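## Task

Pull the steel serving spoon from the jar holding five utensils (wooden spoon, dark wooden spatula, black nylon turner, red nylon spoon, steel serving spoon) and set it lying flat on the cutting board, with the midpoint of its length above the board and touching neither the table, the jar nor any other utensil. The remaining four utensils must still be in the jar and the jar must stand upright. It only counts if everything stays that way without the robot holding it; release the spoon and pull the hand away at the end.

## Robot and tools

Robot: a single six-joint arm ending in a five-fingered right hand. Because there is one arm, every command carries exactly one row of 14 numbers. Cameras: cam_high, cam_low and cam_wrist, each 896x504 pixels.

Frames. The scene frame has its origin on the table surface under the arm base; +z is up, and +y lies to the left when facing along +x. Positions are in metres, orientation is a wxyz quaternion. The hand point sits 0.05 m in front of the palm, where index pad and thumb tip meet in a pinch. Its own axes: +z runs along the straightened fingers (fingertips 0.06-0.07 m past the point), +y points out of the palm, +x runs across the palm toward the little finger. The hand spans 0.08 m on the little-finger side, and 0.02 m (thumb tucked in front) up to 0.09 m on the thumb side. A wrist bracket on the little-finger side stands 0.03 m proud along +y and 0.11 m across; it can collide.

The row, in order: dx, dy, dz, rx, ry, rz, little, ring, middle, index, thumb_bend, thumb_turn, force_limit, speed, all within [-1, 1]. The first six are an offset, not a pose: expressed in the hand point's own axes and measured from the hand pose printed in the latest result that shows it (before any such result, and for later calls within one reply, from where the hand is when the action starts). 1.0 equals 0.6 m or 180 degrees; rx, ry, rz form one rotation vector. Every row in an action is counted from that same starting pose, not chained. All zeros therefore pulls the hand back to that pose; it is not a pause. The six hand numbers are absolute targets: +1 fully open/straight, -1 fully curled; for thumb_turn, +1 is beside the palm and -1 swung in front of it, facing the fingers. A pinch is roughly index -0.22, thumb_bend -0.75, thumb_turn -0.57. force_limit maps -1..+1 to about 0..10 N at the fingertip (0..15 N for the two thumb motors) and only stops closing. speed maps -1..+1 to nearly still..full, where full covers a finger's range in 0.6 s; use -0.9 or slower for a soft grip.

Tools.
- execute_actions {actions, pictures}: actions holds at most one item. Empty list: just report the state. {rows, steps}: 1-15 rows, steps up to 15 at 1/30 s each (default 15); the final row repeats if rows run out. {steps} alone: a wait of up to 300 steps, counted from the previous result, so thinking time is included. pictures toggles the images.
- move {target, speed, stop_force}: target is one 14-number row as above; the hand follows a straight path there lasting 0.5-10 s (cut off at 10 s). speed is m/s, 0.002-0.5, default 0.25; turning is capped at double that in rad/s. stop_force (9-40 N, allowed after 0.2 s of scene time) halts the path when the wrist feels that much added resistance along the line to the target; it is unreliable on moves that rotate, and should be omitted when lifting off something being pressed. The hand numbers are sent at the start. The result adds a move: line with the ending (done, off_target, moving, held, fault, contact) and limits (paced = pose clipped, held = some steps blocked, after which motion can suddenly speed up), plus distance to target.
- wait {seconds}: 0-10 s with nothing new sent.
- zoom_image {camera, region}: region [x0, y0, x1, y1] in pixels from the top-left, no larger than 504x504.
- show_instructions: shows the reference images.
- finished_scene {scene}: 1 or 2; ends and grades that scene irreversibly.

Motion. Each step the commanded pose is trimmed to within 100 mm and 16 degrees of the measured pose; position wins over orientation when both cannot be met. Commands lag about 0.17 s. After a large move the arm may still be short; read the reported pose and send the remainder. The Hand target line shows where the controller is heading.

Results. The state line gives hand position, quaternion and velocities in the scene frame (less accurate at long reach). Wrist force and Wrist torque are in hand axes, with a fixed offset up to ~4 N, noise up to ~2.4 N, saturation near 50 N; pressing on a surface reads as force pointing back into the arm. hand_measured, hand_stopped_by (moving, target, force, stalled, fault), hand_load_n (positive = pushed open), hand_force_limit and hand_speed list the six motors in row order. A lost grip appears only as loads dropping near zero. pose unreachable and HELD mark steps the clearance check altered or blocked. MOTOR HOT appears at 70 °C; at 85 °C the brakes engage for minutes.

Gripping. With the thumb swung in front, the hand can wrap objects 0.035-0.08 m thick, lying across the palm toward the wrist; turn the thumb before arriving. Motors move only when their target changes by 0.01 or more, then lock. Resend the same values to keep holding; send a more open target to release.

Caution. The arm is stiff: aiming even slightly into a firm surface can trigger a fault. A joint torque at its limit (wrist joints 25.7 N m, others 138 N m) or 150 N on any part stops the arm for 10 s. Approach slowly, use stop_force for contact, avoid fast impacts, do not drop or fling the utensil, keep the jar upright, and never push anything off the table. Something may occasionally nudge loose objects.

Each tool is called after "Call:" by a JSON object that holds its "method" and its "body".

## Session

Call:
{"method": "execute_actions", "body": {"actions": []}}

Scene clock: 0.00 s of 5600.00 s.
end_effector_position=(+0.1854, -0.2678, +0.2385) hand_measured=(+1.000, +1.000, +1.000, +1.000, +1.000, +1.000) hand_load_n=(+0.0, +0.0, +0.0, +0.0, +0.0, +0.0) hand_stopped_by=(target, target, target, target, target, target) hand_force_limit=0.00 hand_speed=-0.80 end_effector_quat_wxyz=(-0.334, +0.001, +0.939, +0.077) end_effector_velocity=(-0.000, -0.000, +0.000) end_effector_angular_velocity=(-0.000, -0.000, -0.001)
Joint positions: [-1.218 -0.902  1.68   1.196  2.029 -2.692]
Joint velocities: [-0.001 -0.     0.    -0.     0.     0.   ]
Motor temperatures (°C, as the motors report them): [16 20 18 26 29 21]
Wrist force (N, on the end effector, along its own x y z axes, offset not removed): no reading
Wrist torque (N m, same axes, about the end effector's origin, offset not removed): no reading
Hand target: +0.185, -0.268, +0.239; -0.334, +0.001, +0.939, +0.077

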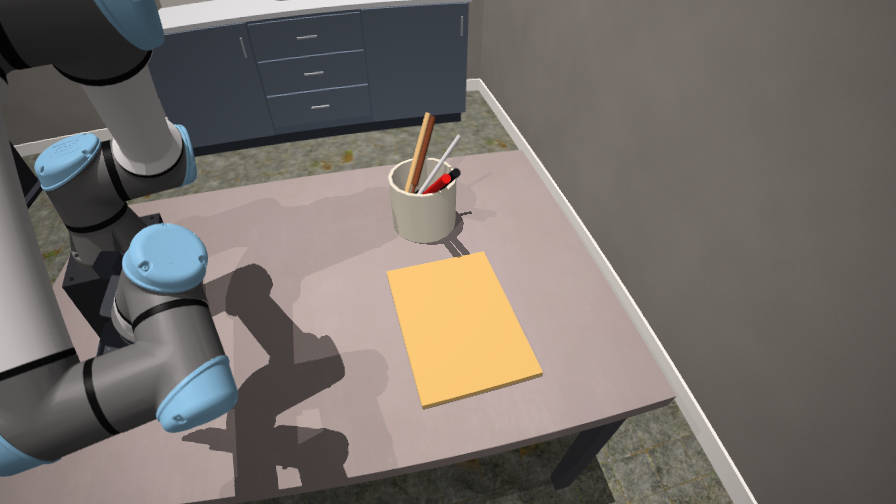

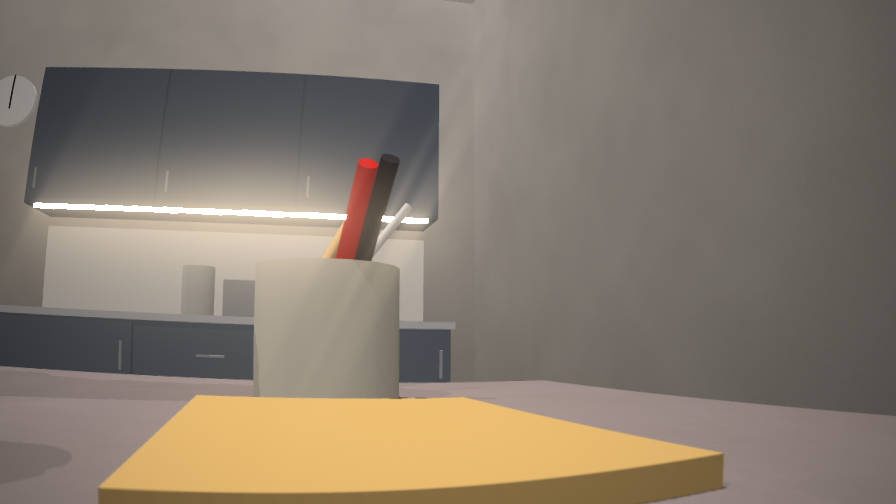

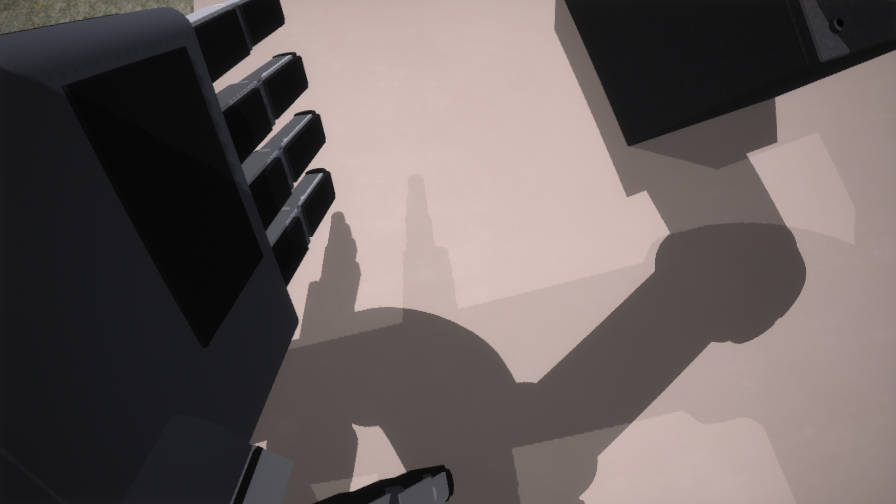

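Call:
{"method": "zoom_image", "body": {"camera": "cam_high", "region": [370, 100, 500, 260]}}

Call:
{"method": "zoom_image", "body": {"camera": "cam_low", "region": [240, 140, 440, 300]}}

Region (370, 100, 500, 260) of cam_high's 896x504 image, scaled by 3.150, with more detail than that image has; it fills the left 410 columns of this view, and the rest is white.

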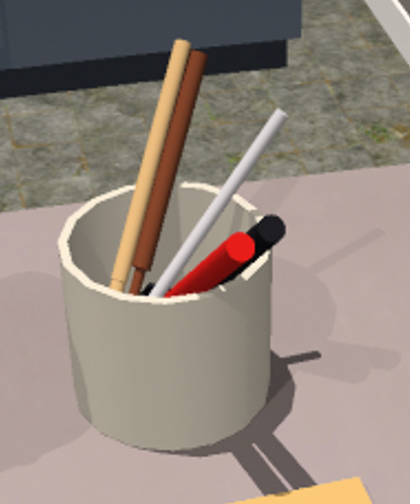

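Region (240, 140, 440, 300) of cam_low's 896x504 image, scaled by 2.520, with more detail than that image has; it fills the top 403 rows of this view, and the rest is white.

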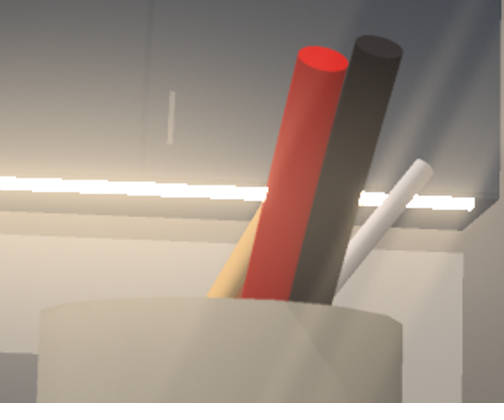

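Call:
{"method": "move", "body": {"target": [-0.5438, 0.8928, -0.565, 0.4537, -0.1931, -0.571, 1, 1, 1, 0.9, -0.75, -0.57, 0.5, 0.0], "speed": 0.4}}

Scene clock: 113.27 s of 5600.00 s.
end_effector_position=(+0.6801, +0.2276, +0.3714) hand_measured=(+1.000, +1.000, +1.000, +0.900, -0.750, -0.570) hand_load_n=(+0.0, +0.0, +0.0, +0.0, +0.0, +0.0) hand_stopped_by=(target, target, target, target, target, target) hand_force_limit=0.50 hand_speed=0.00 end_effector_quat_wxyz=(-0.151, +0.826, -0.477, +0.261) end_effector_velocity=(+0.001, +0.001, +0.000) end_effector_angular_velocity=(-0.000, +0.001, +0.003)
Joint positions: [ 0.135 -0.93   0.821  0.959  1.65  -3.533]
Joint velocities: [ 0.     0.005 -0.01   0.006 -0.002 -0.002]
Motor temperatures (°C, as the motors report them): [16 20 18 26 29 20]
Wrist force (N, on the end effector, along its own x y z axes, offset not removed): [-0.6 -0.4 2.6]
Wrist torque (N m, same axes, about the end effector's origin, offset not removed): [-0.29 0.05 -0.02]
Hand target: +0.680, +0.228, +0.371; -0.151, +0.826, -0.477, +0.261
Off the commanded pose: 0.001 m, 0 deg.
After step 90, 106.67 s passed at rest.
move: done

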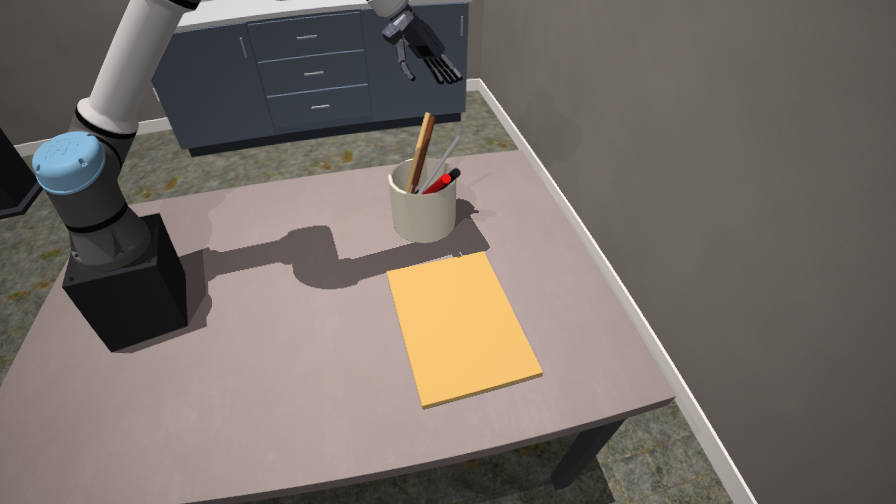

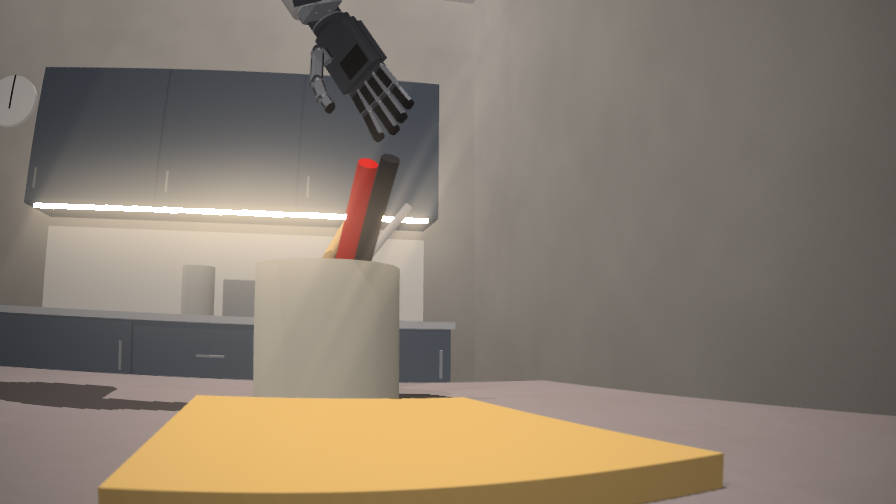

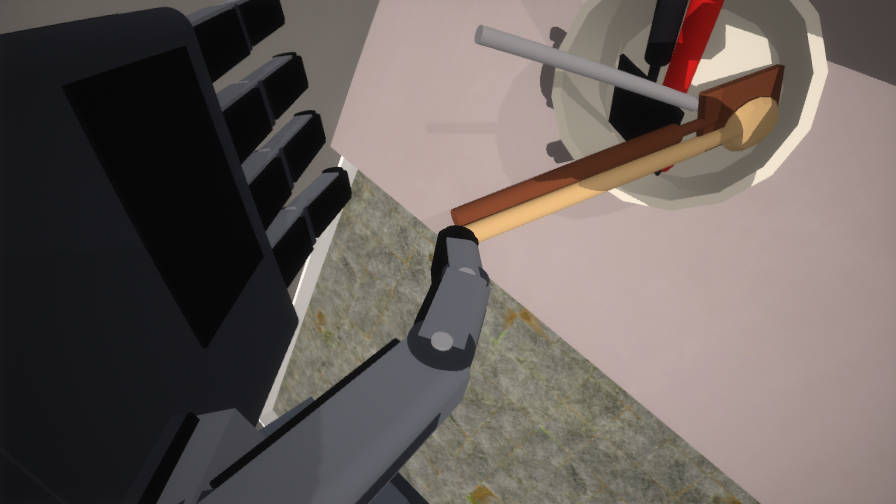

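Call:
{"method": "zoom_image", "body": {"camera": "cam_wrist", "region": [560, 0, 840, 220]}}

Region (560, 0, 840, 220) of cam_wrist's 896x504 image, scaled by 1.800, with more detail than that image has; it fills the top 396 rows of this view, and the rest is white.

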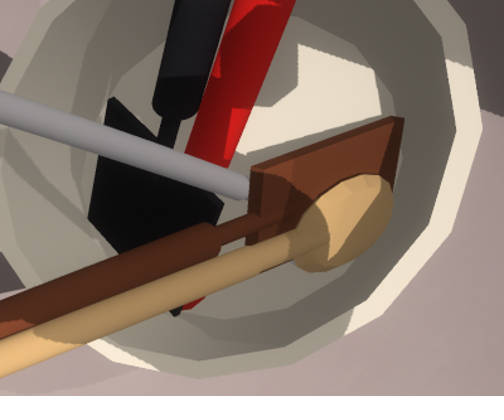

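Call:
{"method": "move", "body": {"target": [0.0937, -0.0268, 0.2337, 0.0523, 0.1286, 0.1378, 1, 1, 1, 0.25, -0.75, -0.55, 0.5, 0.0], "speed": 0.25}}

Scene clock: 177.50 s of 5600.00 s.
end_effector_position=(+0.7950, +0.1872, +0.2810) hand_measured=(+1.000, +1.000, +1.000, +0.250, -0.750, -0.550) hand_load_n=(+0.0, +0.0, +0.0, +0.0, +0.0, +0.0) hand_stopped_by=(target, target, target, target, target, target) hand_force_limit=0.50 hand_speed=0.00 end_effector_quat_wxyz=(-0.172, +0.621, -0.639, +0.419) end_effector_velocity=(+0.001, +0.000, -0.001) end_effector_angular_velocity=(-0.000, -0.002, -0.006)
Joint positions: [ 0.149 -0.771  0.826  0.551  2.023 -3.15 ]
Joint velocities: [ 0.002  0.006 -0.006  0.001  0.006  0.004]
Motor temperatures (°C, as the motors report them): [16 20 18 26 29 21]
Wrist force (N, on the end effector, along its own x y z axes, offset not removed): [-0.5 -0.1 0.6]
Wrist torque (N m, same axes, about the end effector's origin, offset not removed): [-0.17 0.06 0.16]
Hand target: +0.795, +0.187, +0.281; -0.172, +0.621, -0.640, +0.419
Off the commanded pose: 0.000 m, 0 deg.
After step 90, 59.50 s passed at rest.
move: done

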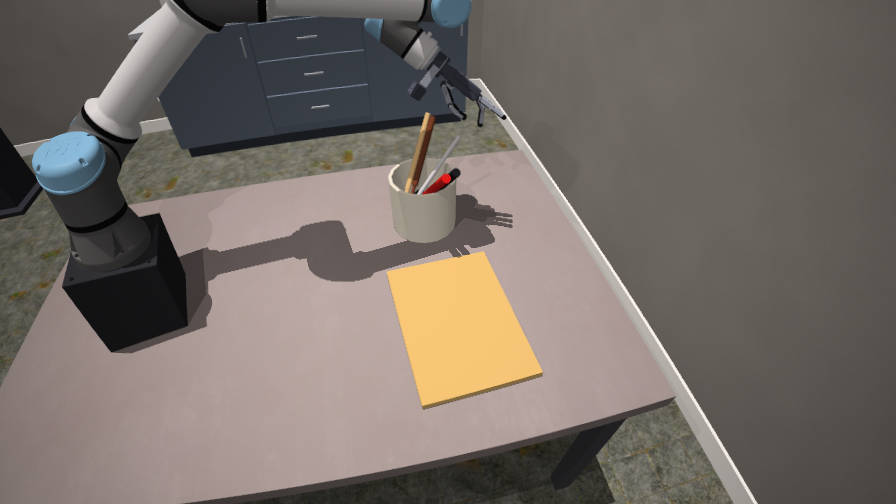

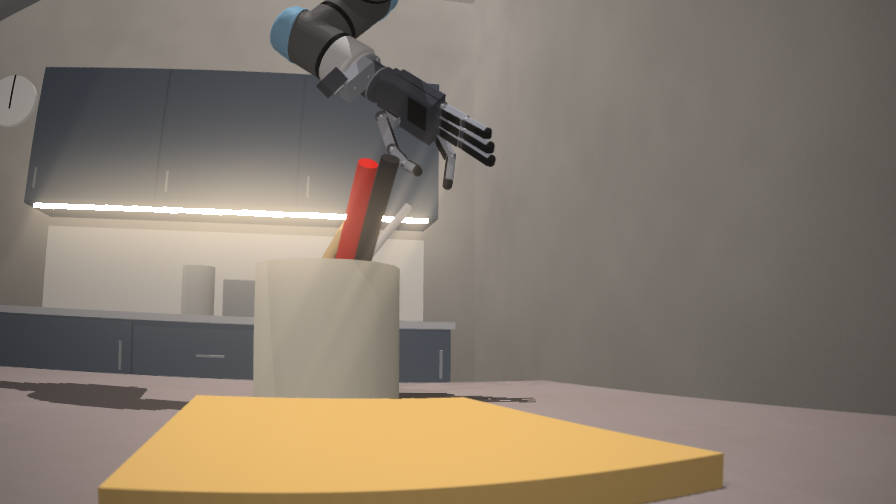

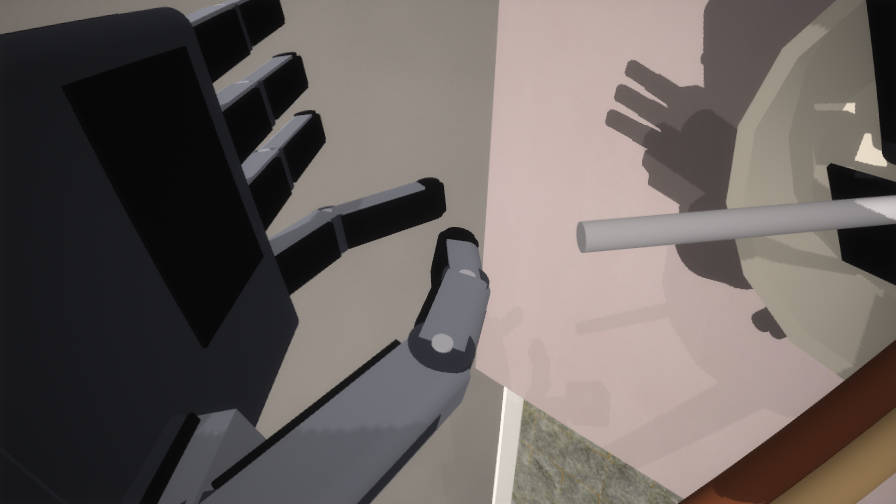

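Call:
{"method": "zoom_image", "body": {"camera": "cam_wrist", "region": [400, 150, 700, 300]}}

Call:
{"method": "zoom_image", "body": {"camera": "cam_high", "region": [410, 70, 520, 180]}}

Call:
{"method": "zoom_image", "body": {"camera": "cam_low", "region": [360, 130, 480, 250]}}

Region (400, 150, 700, 300) of cam_wrist's 896x504 image, scaled by 1.680, with more detail than that image has.

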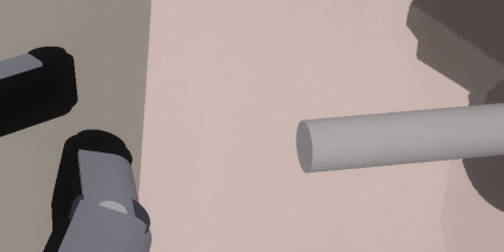

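Region (410, 70, 520, 180) of cam_high's 896x504 image, scaled by 4.582, with more detail than that image has.

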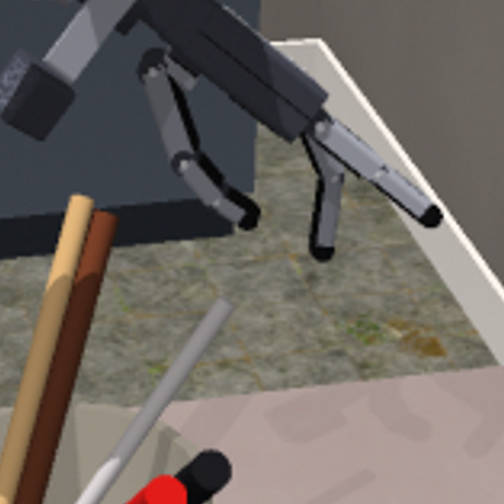

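Region (360, 130, 480, 250) of cam_low's 896x504 image, scaled by 4.200, with more detail than that image has.

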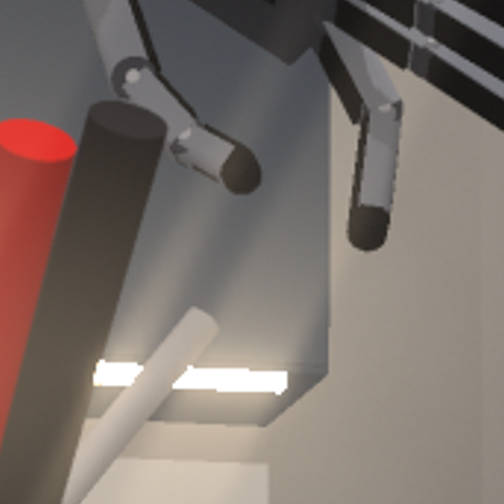

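Call:
{"method": "move", "body": {"target": [-0.0058, 0.1128, 0.0147, 0, 0, 0, 1, 1, 1, 0.2, -0.75, -0.51, 0.5, 0.0], "speed": 0.09}}

Scene clock: 191.87 s of 5600.00 s.
end_effector_position=(+0.7582, +0.1793, +0.2241) hand_measured=(+1.000, +1.000, +1.000, +0.200, -0.750, -0.510) hand_load_n=(+0.0, +0.0, +0.0, +0.0, +0.0, +0.0) hand_stopped_by=(target, target, target, target, target, target) hand_force_limit=0.50 hand_speed=0.00 end_effector_quat_wxyz=(-0.172, +0.621, -0.639, +0.419) end_effector_velocity=(-0.001, +0.000, -0.001) end_effector_angular_velocity=(+0.000, -0.001, +0.001)
Joint positions: [ 0.147 -0.832  1.092  0.347  2.021 -3.151]
Joint velocities: [ 0.    -0.002  0.007 -0.006 -0.001 -0.   ]
Motor temperatures (°C, as the motors report them): [16 20 18 26 29 21]
Wrist force (N, on the end effector, along its own x y z axes, offset not removed): [-1.0 -0.6 1.4]
Wrist torque (N m, same axes, about the end effector's origin, offset not removed): [-0.27 0.14 -0.02]
Hand target: +0.758, +0.179, +0.224; -0.172, +0.621, -0.639, +0.419
Off the commanded pose: 0.000 m, 0 deg.
After step 90, 10.17 s passed at rest.
move: done

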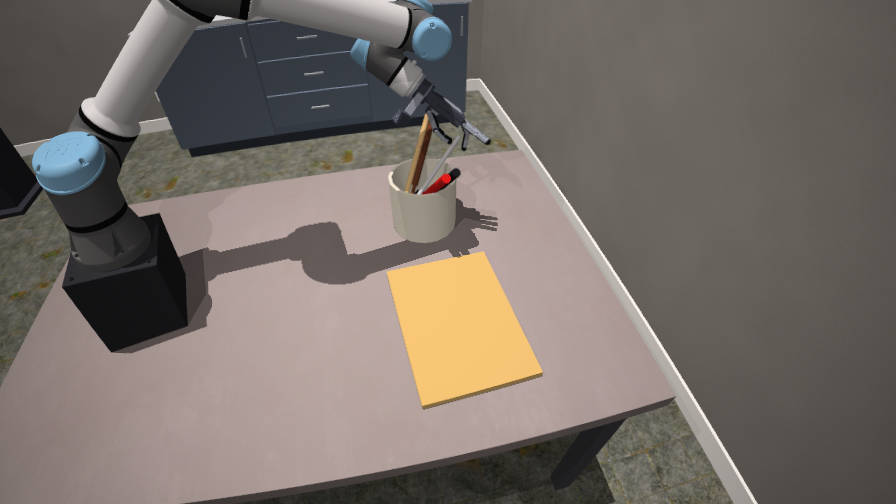

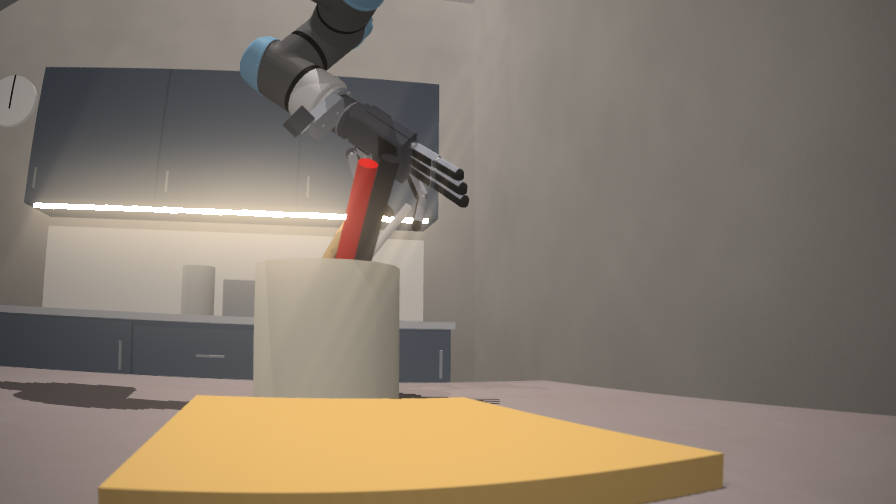

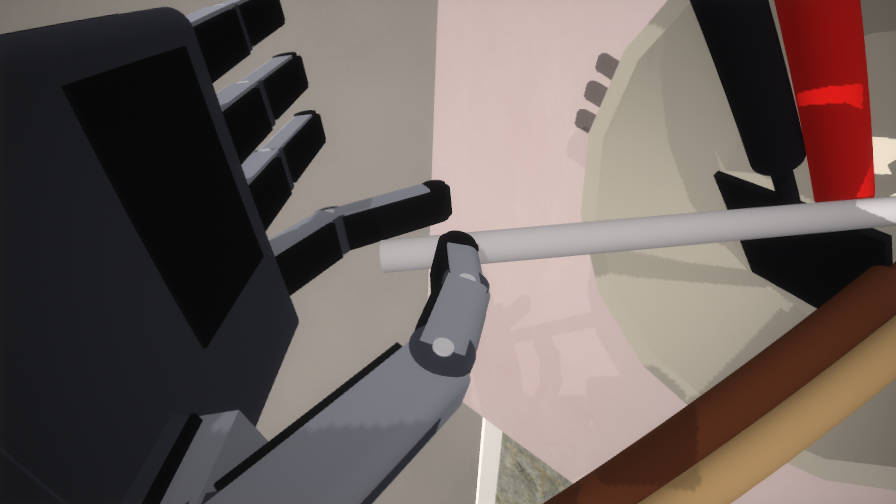

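Call:
{"method": "zoom_image", "body": {"camera": "cam_high", "region": [420, 105, 490, 175]}}

Region (420, 105, 490, 175) of cam_high's 896x504 image, scaled by 7.200, with more detail than that image has.

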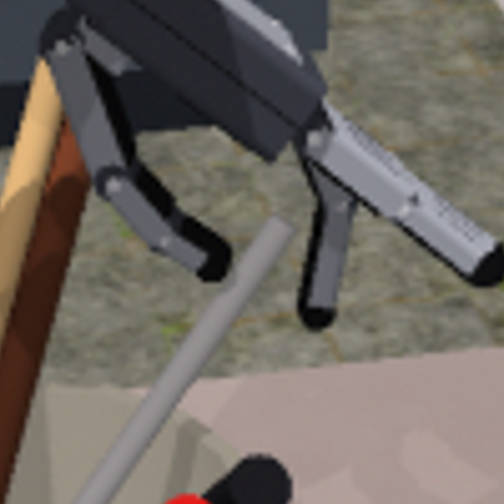

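Call:
{"method": "execute_actions", "body": {"actions": [{"rows": [[-0.002,0,0.001,0,0,0,1,1,1,-0.35,-0.75,-0.51,1.0,-0.5],[-0.004,0,0.002,0,0,0,1,1,1,-0.35,-0.75,-0.51,1.0,-0.5],[-0.005,0,0.0025,0,0,0,1,1,1,-0.35,-0.75,-0.51,1.0,-0.5],[-0.005,0,0.0025,0,0,0,1,1,1,-0.35,-0.75,-0.51,1.0,-0.5],[-0.005,0,0.0025,0,0,0,1,1,1,-0.35,-0.75,-0.51,1.0,-0.5],[-0.005,0,0.0025,0,0,0,1,1,1,-0.35,-0.75,-0.51,1.0,-0.5],[-0.005,0,0.0025,0,0,0,1,1,1,-0.35,-0.75,-0.51,1.0,-0.5],[-0.005,0,0.0025,0,0,0,1,1,1,-0.35,-0.75,-0.51,1.0,-0.5],[-0.005,0,0.0025,0,0,0,1,1,1,-0.35,-0.75,-0.51,1.0,-0.5],[-0.005,0,0.0025,0,0,0,1,1,1,-0.35,-0.75,-0.51,1.0,-0.7]], "steps": 15}], "pictures": false}}

Call:
{"method": "execute_actions", "body": {"actions": [{"steps": 9}]}}

Scene clock: 200.80 s of 5600.00 s.
end_effector_position=(+0.7598, +0.1816, +0.2224) hand_measured=(+1.000, +1.000, +1.000, -0.056, -0.748, -0.510) hand_load_n=(+0.0, +0.0, +0.0, +10.0, +3.0, -1.0) hand_stopped_by=(target, target, target, force, target, target) hand_force_limit=1.00 hand_speed=-0.70 end_effector_quat_wxyz=(-0.172, +0.621, -0.639, +0.419) end_effector_velocity=(-0.000, +0.002, +0.000) end_effector_angular_velocity=(-0.001, +0.001, +0.002)
Joint positions: [ 0.15  -0.824  1.082  0.349  2.024 -3.149]
Joint velocities: [ 0.003  0.001 -0.002  0.002  0.001 -0.   ]
Motor temperatures (°C, as the motors report them): [16 20 18 26 29 21]
Wrist force (N, on the end effector, along its own x y z axes, offset not removed): [-1.1 -8.0 0.8]
Wrist torque (N m, same axes, about the end effector's origin, offset not removed): [-0.36 0.17 -0.04]
Hand target: +0.760, +0.182, +0.222; -0.172, +0.621, -0.639, +0.419
Off the commanded pose: 0.000 m, 0 deg.
Steps of this call (steps 1 to 90: nothing new was sent; then 5.43 s passed at rest; steps 91 to 105: all 15 steps of this action). Readings (end_effector_position | what the end effector reports):
91: (+0.7581, +0.1792, +0.2240) | hand_measured=(+1.000, +1.000, +1.000, +0.200, -0.750, -0.510) hand_load_n=(+0.0, +0.0, +0.0, +0.0, +0.0, +0.0) hand_stopped_by=(target, target, target, moving, target, target) hand_force_limit=1.00 hand_speed=-0.50
92: (+0.7581, +0.1793, +0.2239) | hand_measured=(+1.000, +1.000, +1.000, +0.200, -0.750, -0.510) hand_load_n=(+0.0, +0.0, +0.0, +0.0, +0.0, +0.0) hand_stopped_by=(target, target, target, moving, target, target) hand_force_limit=1.00 hand_speed=-0.50
94: (+0.7586, +0.1800, +0.2233) | hand_measured=(+1.000, +1.000, +1.000, +0.174, -0.750, -0.510) hand_load_n=(+0.0, +0.0, +0.0, +0.0, +0.0, +0.0) hand_stopped_by=(target, target, target, moving, target, target) hand_force_limit=1.00 hand_speed=-0.50
98: (+0.7594, +0.1811, +0.2225) | hand_measured=(+1.000, +1.000, +1.000, +0.064, -0.750, -0.510) hand_load_n=(+0.0, +0.0, +0.0, +0.0, +0.0, +0.0) hand_stopped_by=(target, target, target, moving, target, target) hand_force_limit=1.00 hand_speed=-0.50
105: the state above

Scene clock: 201.10 s of 5600.00 s.
end_effector_position=(+0.7598, +0.1816, +0.2224) hand_measured=(+1.000, +1.000, +1.000, -0.056, -0.748, -0.510) hand_load_n=(+0.0, +0.0, +0.0, +10.0, +3.0, -1.0) hand_stopped_by=(target, target, target, force, target, target) hand_force_limit=1.00 hand_speed=-0.70 end_effector_quat_wxyz=(-0.172, +0.621, -0.639, +0.419) end_effector_velocity=(-0.000, +0.001, +0.000) end_effector_angular_velocity=(-0.001, +0.001, +0.002)
Joint positions: [ 0.15  -0.824  1.082  0.349  2.024 -3.149]
Joint velocities: [ 0.001 -0.    -0.     0.001 -0.    -0.001]
Motor temperatures (°C, as the motors report them): [16 20 18 26 29 21]
Wrist force (N, on the end effector, along its own x y z axes, offset not removed): [-1.4 -11.1 0.5]
Wrist torque (N m, same axes, about the end effector's origin, offset not removed): [-0.73 0.22 -0.16]
Hand target: +0.760, +0.182, +0.222; -0.172, +0.621, -0.639, +0.419
Off the commanded pose: 0.000 m, 0 deg.
Steps of this call (steps 1 to 9: nothing new was sent). Readings (end_effector_position | what the end effector reports):
1: (+0.7598, +0.1816, +0.2224) | hand_measured=(+1.000, +1.000, +1.000, -0.056, -0.748, -0.510) hand_load_n=(+0.0, +0.0, +0.0, +10.0, +3.0, -1.0) hand_stopped_by=(target, target, target, force, target, target) hand_force_limit=1.00 hand_speed=-0.70
2: (+0.7598, +0.1816, +0.2224) | hand_measured=(+1.000, +1.000, +1.000, -0.056, -0.748, -0.510) hand_load_n=(+0.0, +0.0, +0.0, +10.0, +3.0, -1.0) hand_stopped_by=(target, target, target, force, target, target) hand_force_limit=1.00 hand_speed=-0.70
4: (+0.7598, +0.1816, +0.2224) | hand_measured=(+1.000, +1.000, +1.000, -0.056, -0.748, -0.510) hand_load_n=(+0.0, +0.0, +0.0, +10.0, +3.0, -1.0) hand_stopped_by=(target, target, target, force, target, target) hand_force_limit=1.00 hand_speed=-0.70
8: (+0.7598, +0.1816, +0.2224) | hand_measured=(+1.000, +1.000, +1.000, -0.056, -0.748, -0.510) hand_load_n=(+0.0, +0.0, +0.0, +10.0, +3.0, -1.0) hand_stopped_by=(target, target, target, force, target, target) hand_force_limit=1.00 hand_speed=-0.70
9: the state above

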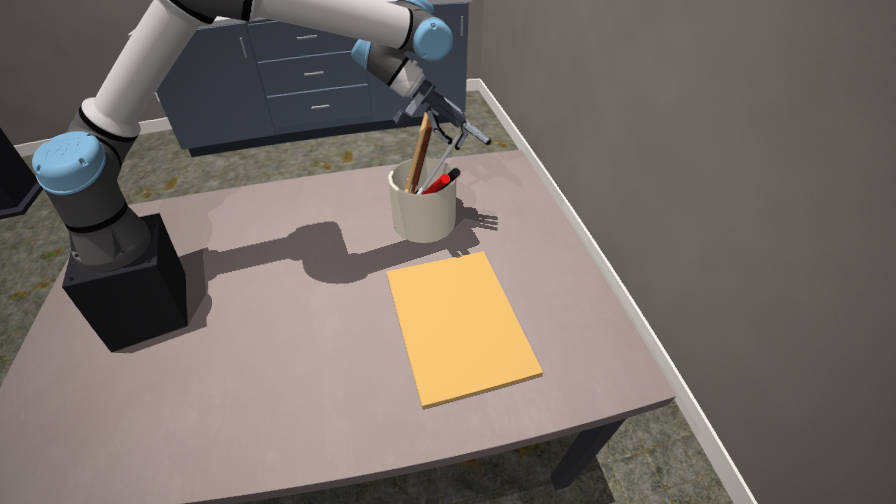

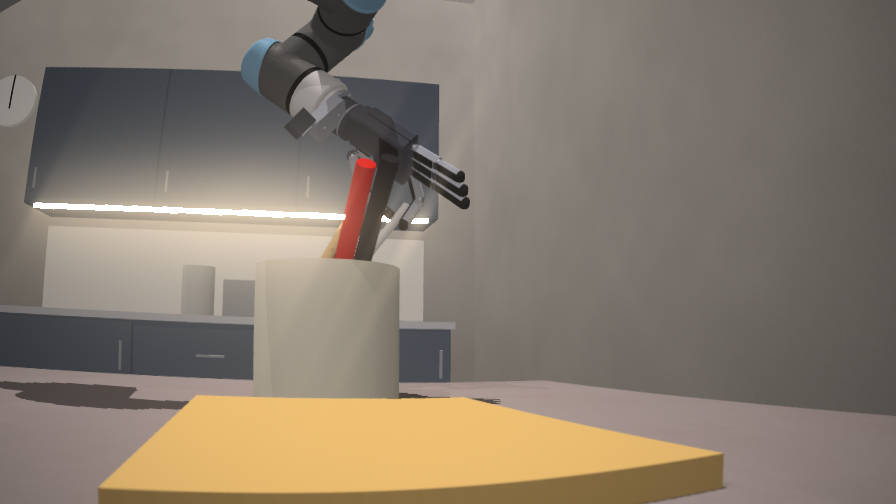

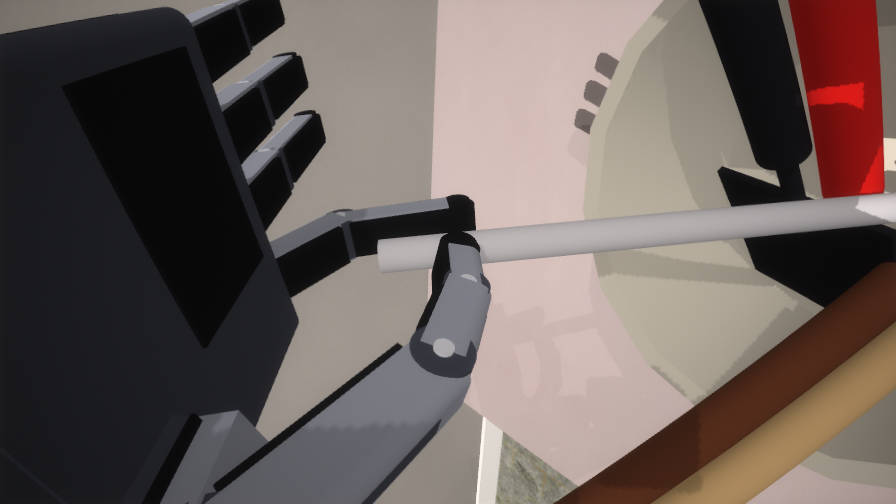

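Call:
{"method": "execute_actions", "body": {"actions": [{"rows": [[0,-0.001,0,-0.005,0,0,1,1,1,-0.35,-0.75,-0.51,1.0,-0.7],[0,-0.0015,0,-0.01,0,0,1,1,1,-0.35,-0.75,-0.51,1.0,-0.7],[0,-0.002,0,-0.016,0,0,1,1,1,-0.35,-0.75,-0.51,1.0,-0.7],[0,-0.0025,0,-0.022,0,0,1,1,1,-0.35,-0.75,-0.51,1.0,-0.7],[0,-0.003,0,-0.027,0,0,1,1,1,-0.35,-0.75,-0.51,1.0,-0.7],[0,-0.003,0,-0.03,0,0,1,1,1,-0.35,-0.75,-0.51,1.0,-0.7],[0,-0.003,0,-0.03,0,0,1,1,1,-0.35,-0.75,-0.51,1.0,-0.7],[0,-0.003,0,-0.03,0,0,1,1,1,-0.35,-0.75,-0.51,1.0,-0.7],[0,-0.003,0,-0.03,0,0,1,1,1,-0.4,-0.75,-0.51,1.0,-0.7]], "steps": 15}]}}

Scene clock: 208.13 s of 5600.00 s.
end_effector_position=(+0.7608, +0.1818, +0.2237) hand_measured=(+1.000, +1.000, +1.000, -0.074, -0.746, -0.510) hand_load_n=(+0.0, +0.0, +0.0, +11.0, +6.5, -1.0) hand_stopped_by=(target, target, target, force, target, target) hand_force_limit=1.00 hand_speed=-0.70 end_effector_quat_wxyz=(-0.144, +0.629, -0.658, +0.390) end_effector_velocity=(+0.002, +0.002, +0.002) end_effector_angular_velocity=(+0.005, +0.039, -0.012)
Joint positions: [ 0.146 -0.761  0.943  0.524  2.019 -3.108]
Joint velocities: [ 0.     0.036 -0.08   0.089 -0.     0.018]
Motor temperatures (°C, as the motors report them): [16 20 18 26 29 21]
Wrist force (N, on the end effector, along its own x y z axes, offset not removed): [-1.1 1.3 1.2]
Wrist torque (N m, same axes, about the end effector's origin, offset not removed): [-0.01 0.18 -0.01]
Hand target: +0.761, +0.182, +0.224; -0.142, +0.629, -0.658, +0.389
Off the commanded pose: 0.000 m, 0 deg.
Steps of this call (steps 1 to 90: nothing new was sent; then 3.53 s passed at rest; steps 91 to 105: all 15 steps of this action). Readings (end_effector_position | what the end effector reports):
91: (+0.7598, +0.1816, +0.2223) | hand_measured=(+1.000, +1.000, +1.000, -0.056, -0.748, -0.510) hand_load_n=(+0.0, +0.0, +0.0, +10.0, +3.0, -1.0) hand_stopped_by=(target, target, target, force, target, target) hand_force_limit=1.00 hand_speed=-0.70
92: (+0.7598, +0.1816, +0.2222) | hand_measured=(+1.000, +1.000, +1.000, -0.056, -0.748, -0.510) hand_load_n=(+0.0, +0.0, +0.0, +10.0, +3.0, -1.0) hand_stopped_by=(target, target, target, force, target, target) hand_force_limit=1.00 hand_speed=-0.70
94: (+0.7600, +0.1818, +0.2222) | hand_measured=(+1.000, +1.000, +1.000, -0.056, -0.748, -0.510) hand_load_n=(+0.0, +0.0, +0.0, +10.0, +3.0, -1.5) hand_stopped_by=(target, target, target, force, target, target) hand_force_limit=1.00 hand_speed=-0.70
98: (+0.7603, +0.1817, +0.2230) | hand_measured=(+1.000, +1.000, +1.000, -0.056, -0.748, -0.510) hand_load_n=(+0.0, +0.0, +0.0, +5.5, +4.5, -1.5) hand_stopped_by=(target, target, target, force, target, target) hand_force_limit=1.00 hand_speed=-0.70
105: the state above

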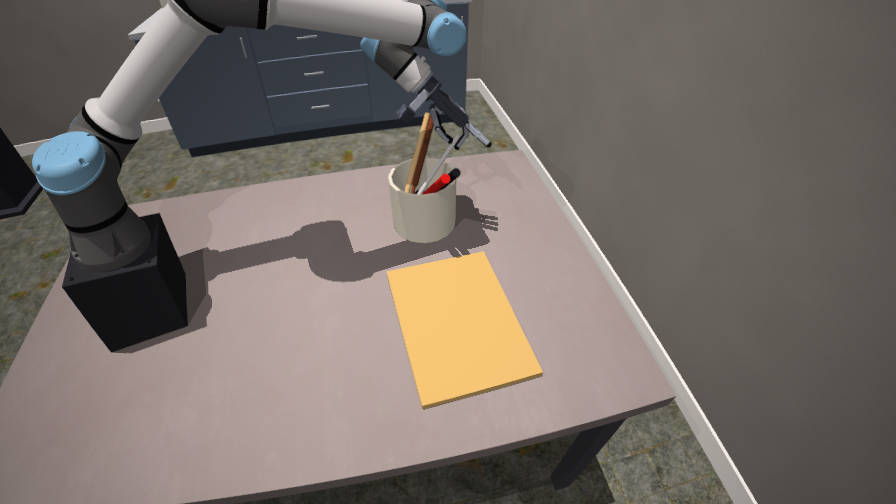

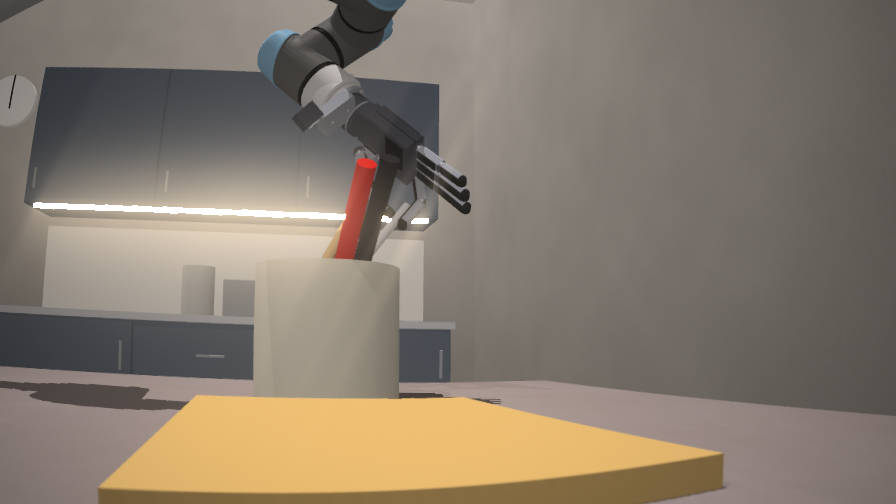

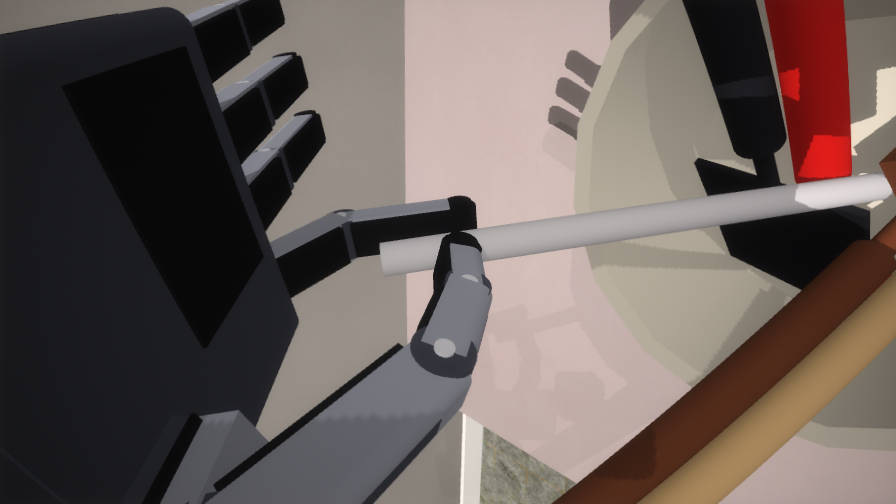

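Call:
{"method": "execute_actions", "body": {"actions": []}}

Scene clock: 217.40 s of 5600.00 s.
end_effector_position=(+0.7610, +0.1818, +0.2237) hand_measured=(+1.000, +1.000, +1.000, -0.074, -0.746, -0.510) hand_load_n=(+0.0, +0.0, +0.0, +11.0, +6.5, -1.0) hand_stopped_by=(target, target, target, force, target, target) hand_force_limit=1.00 hand_speed=-0.70 end_effector_quat_wxyz=(-0.142, +0.629, -0.658, +0.389) end_effector_velocity=(+0.000, -0.001, -0.000) end_effector_angular_velocity=(-0.000, +0.000, -0.001)
Joint positions: [ 0.146 -0.758  0.935  0.533  2.019 -3.106]
Joint velocities: [-0.001  0.    -0.     0.     0.     0.   ]
Motor temperatures (°C, as the motors report them): [16 20 18 26 29 21]
Wrist force (N, on the end effector, along its own x y z axes, offset not removed): [-1.4 2.3 2.1]
Wrist torque (N m, same axes, about the end effector's origin, offset not removed): [0.09 0.13 0.02]
Hand target: +0.761, +0.182, +0.224; -0.142, +0.629, -0.658, +0.389
Off the commanded pose: 0.000 m, 0 deg.
Steps of this call (steps 1 to 90: nothing new was sent; then 6.27 s passed at rest). Readings (end_effector_position | what the end effector reports):
1: (+0.7608, +0.1818, +0.2237) | hand_measured=(+1.000, +1.000, +1.000, -0.074, -0.746, -0.510) hand_load_n=(+0.0, +0.0, +0.0, +11.0, +6.5, -1.0) hand_stopped_by=(target, target, target, force, target, target) hand_force_limit=1.00 hand_speed=-0.70
2: (+0.7609, +0.1819, +0.2237) | hand_measured=(+1.000, +1.000, +1.000, -0.074, -0.746, -0.510) hand_load_n=(+0.0, +0.0, +0.0, +11.0, +6.5, -1.0) hand_stopped_by=(target, target, target, force, target, target) hand_force_limit=1.00 hand_speed=-0.70
4: (+0.7609, +0.1819, +0.2237) | hand_measured=(+1.000, +1.000, +1.000, -0.074, -0.746, -0.510) hand_load_n=(+0.0, +0.0, +0.0, +11.0, +6.5, -1.0) hand_stopped_by=(target, target, target, force, target, target) hand_force_limit=1.00 hand_speed=-0.70
8: (+0.7609, +0.1819, +0.2237) | hand_measured=(+1.000, +1.000, +1.000, -0.074, -0.746, -0.510) hand_load_n=(+0.0, +0.0, +0.0, +11.0, +6.5, -1.0) hand_stopped_by=(target, target, target, force, target, target) hand_force_limit=1.00 hand_speed=-0.70
90: the state above

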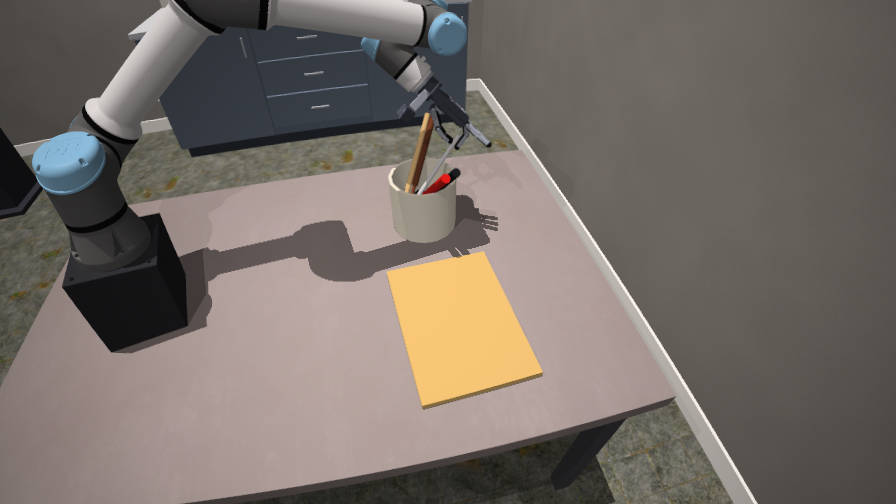

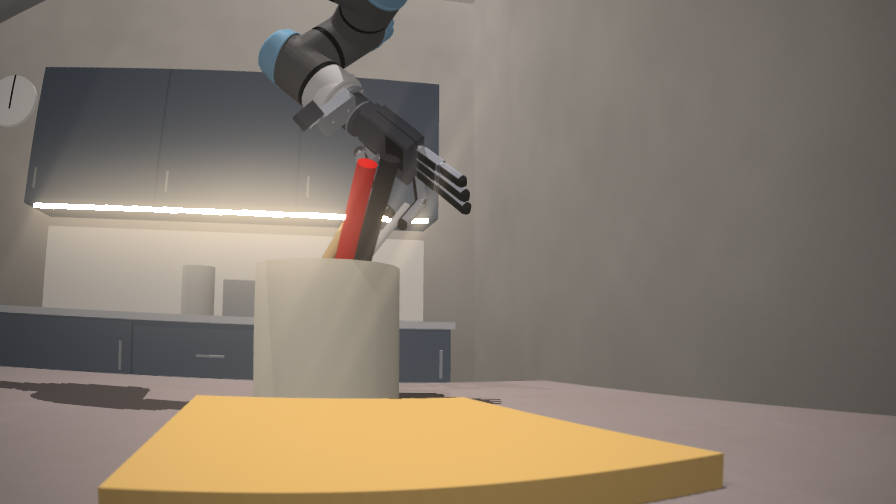

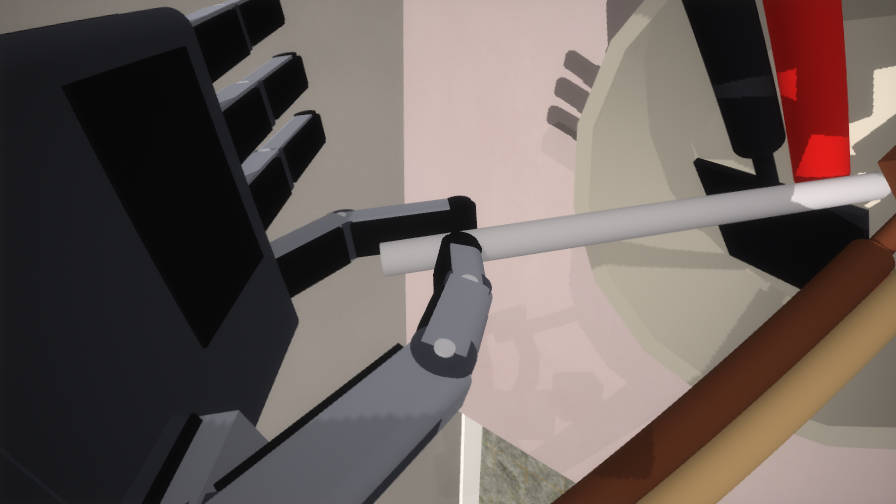

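Call:
{"method": "move", "body": {"target": [0.003,-0.05,-0.015,0,0,0,1,1,1,-0.4,-0.75,-0.51,1.0,-0.7], "speed": 0.03}}

Scene clock: 221.43 s of 5600.00 s.
end_effector_position=(+0.7760, +0.1859, +0.2508) hand_measured=(+1.000, +1.000, +1.000, -0.074, -0.746, -0.510) hand_load_n=(+0.0, +0.0, +0.0, +11.5, +8.0, -1.0) hand_stopped_by=(target, target, target, force, target, target) hand_force_limit=1.00 hand_speed=-0.70 end_effector_quat_wxyz=(-0.142, +0.629, -0.658, +0.389) end_effector_velocity=(+0.001, +0.001, +0.000) end_effector_angular_velocity=(-0.000, +0.002, +0.001)
Joint positions: [ 0.148 -0.731  0.813  0.628  2.02  -3.105]
Joint velocities: [ 0.001  0.004 -0.01   0.008  0.     0.   ]
Motor temperatures (°C, as the motors report them): [16 20 18 26 29 21]
Wrist force (N, on the end effector, along its own x y z axes, offset not removed): [-1.3 0.0 1.5]
Wrist torque (N m, same axes, about the end effector's origin, offset not removed): [-0.15 0.12 -0.06]
Hand target: +0.776, +0.186, +0.251; -0.142, +0.629, -0.658, +0.389
Off the commanded pose: 0.000 m, 0 deg.
move: done

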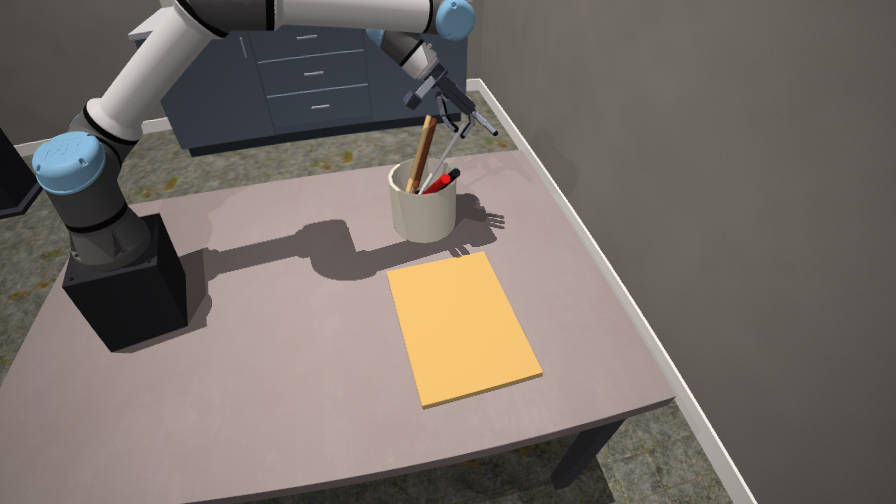

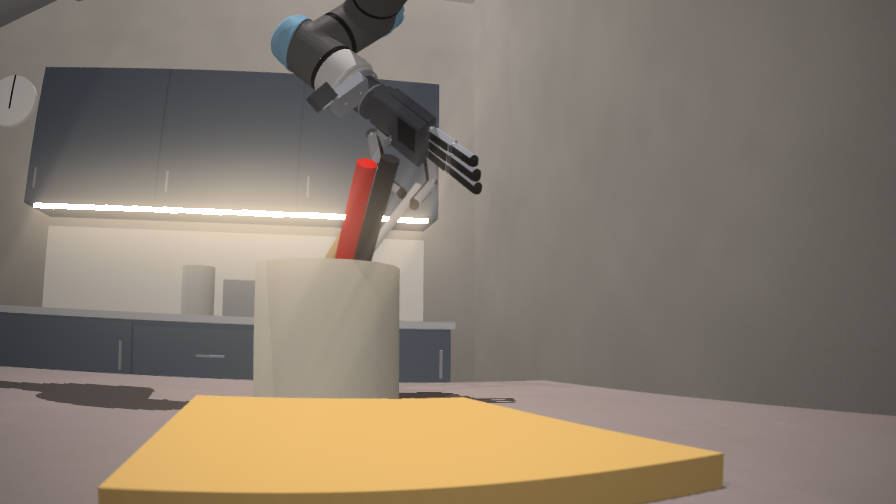

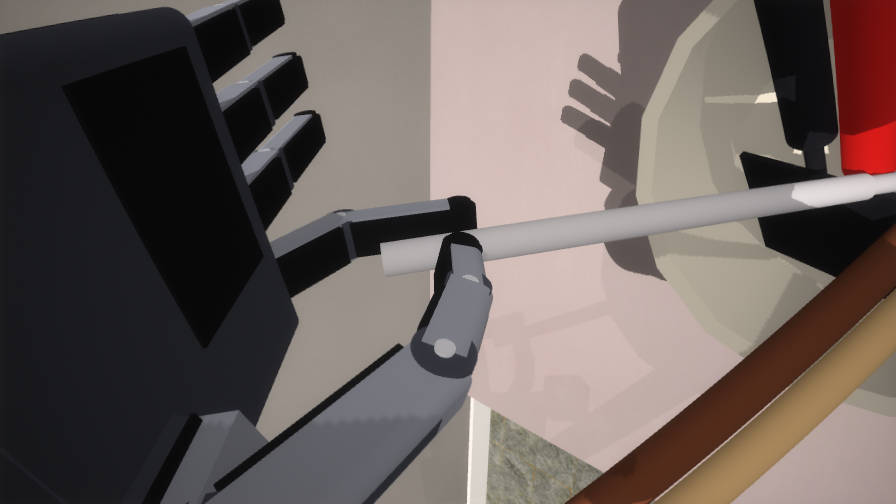

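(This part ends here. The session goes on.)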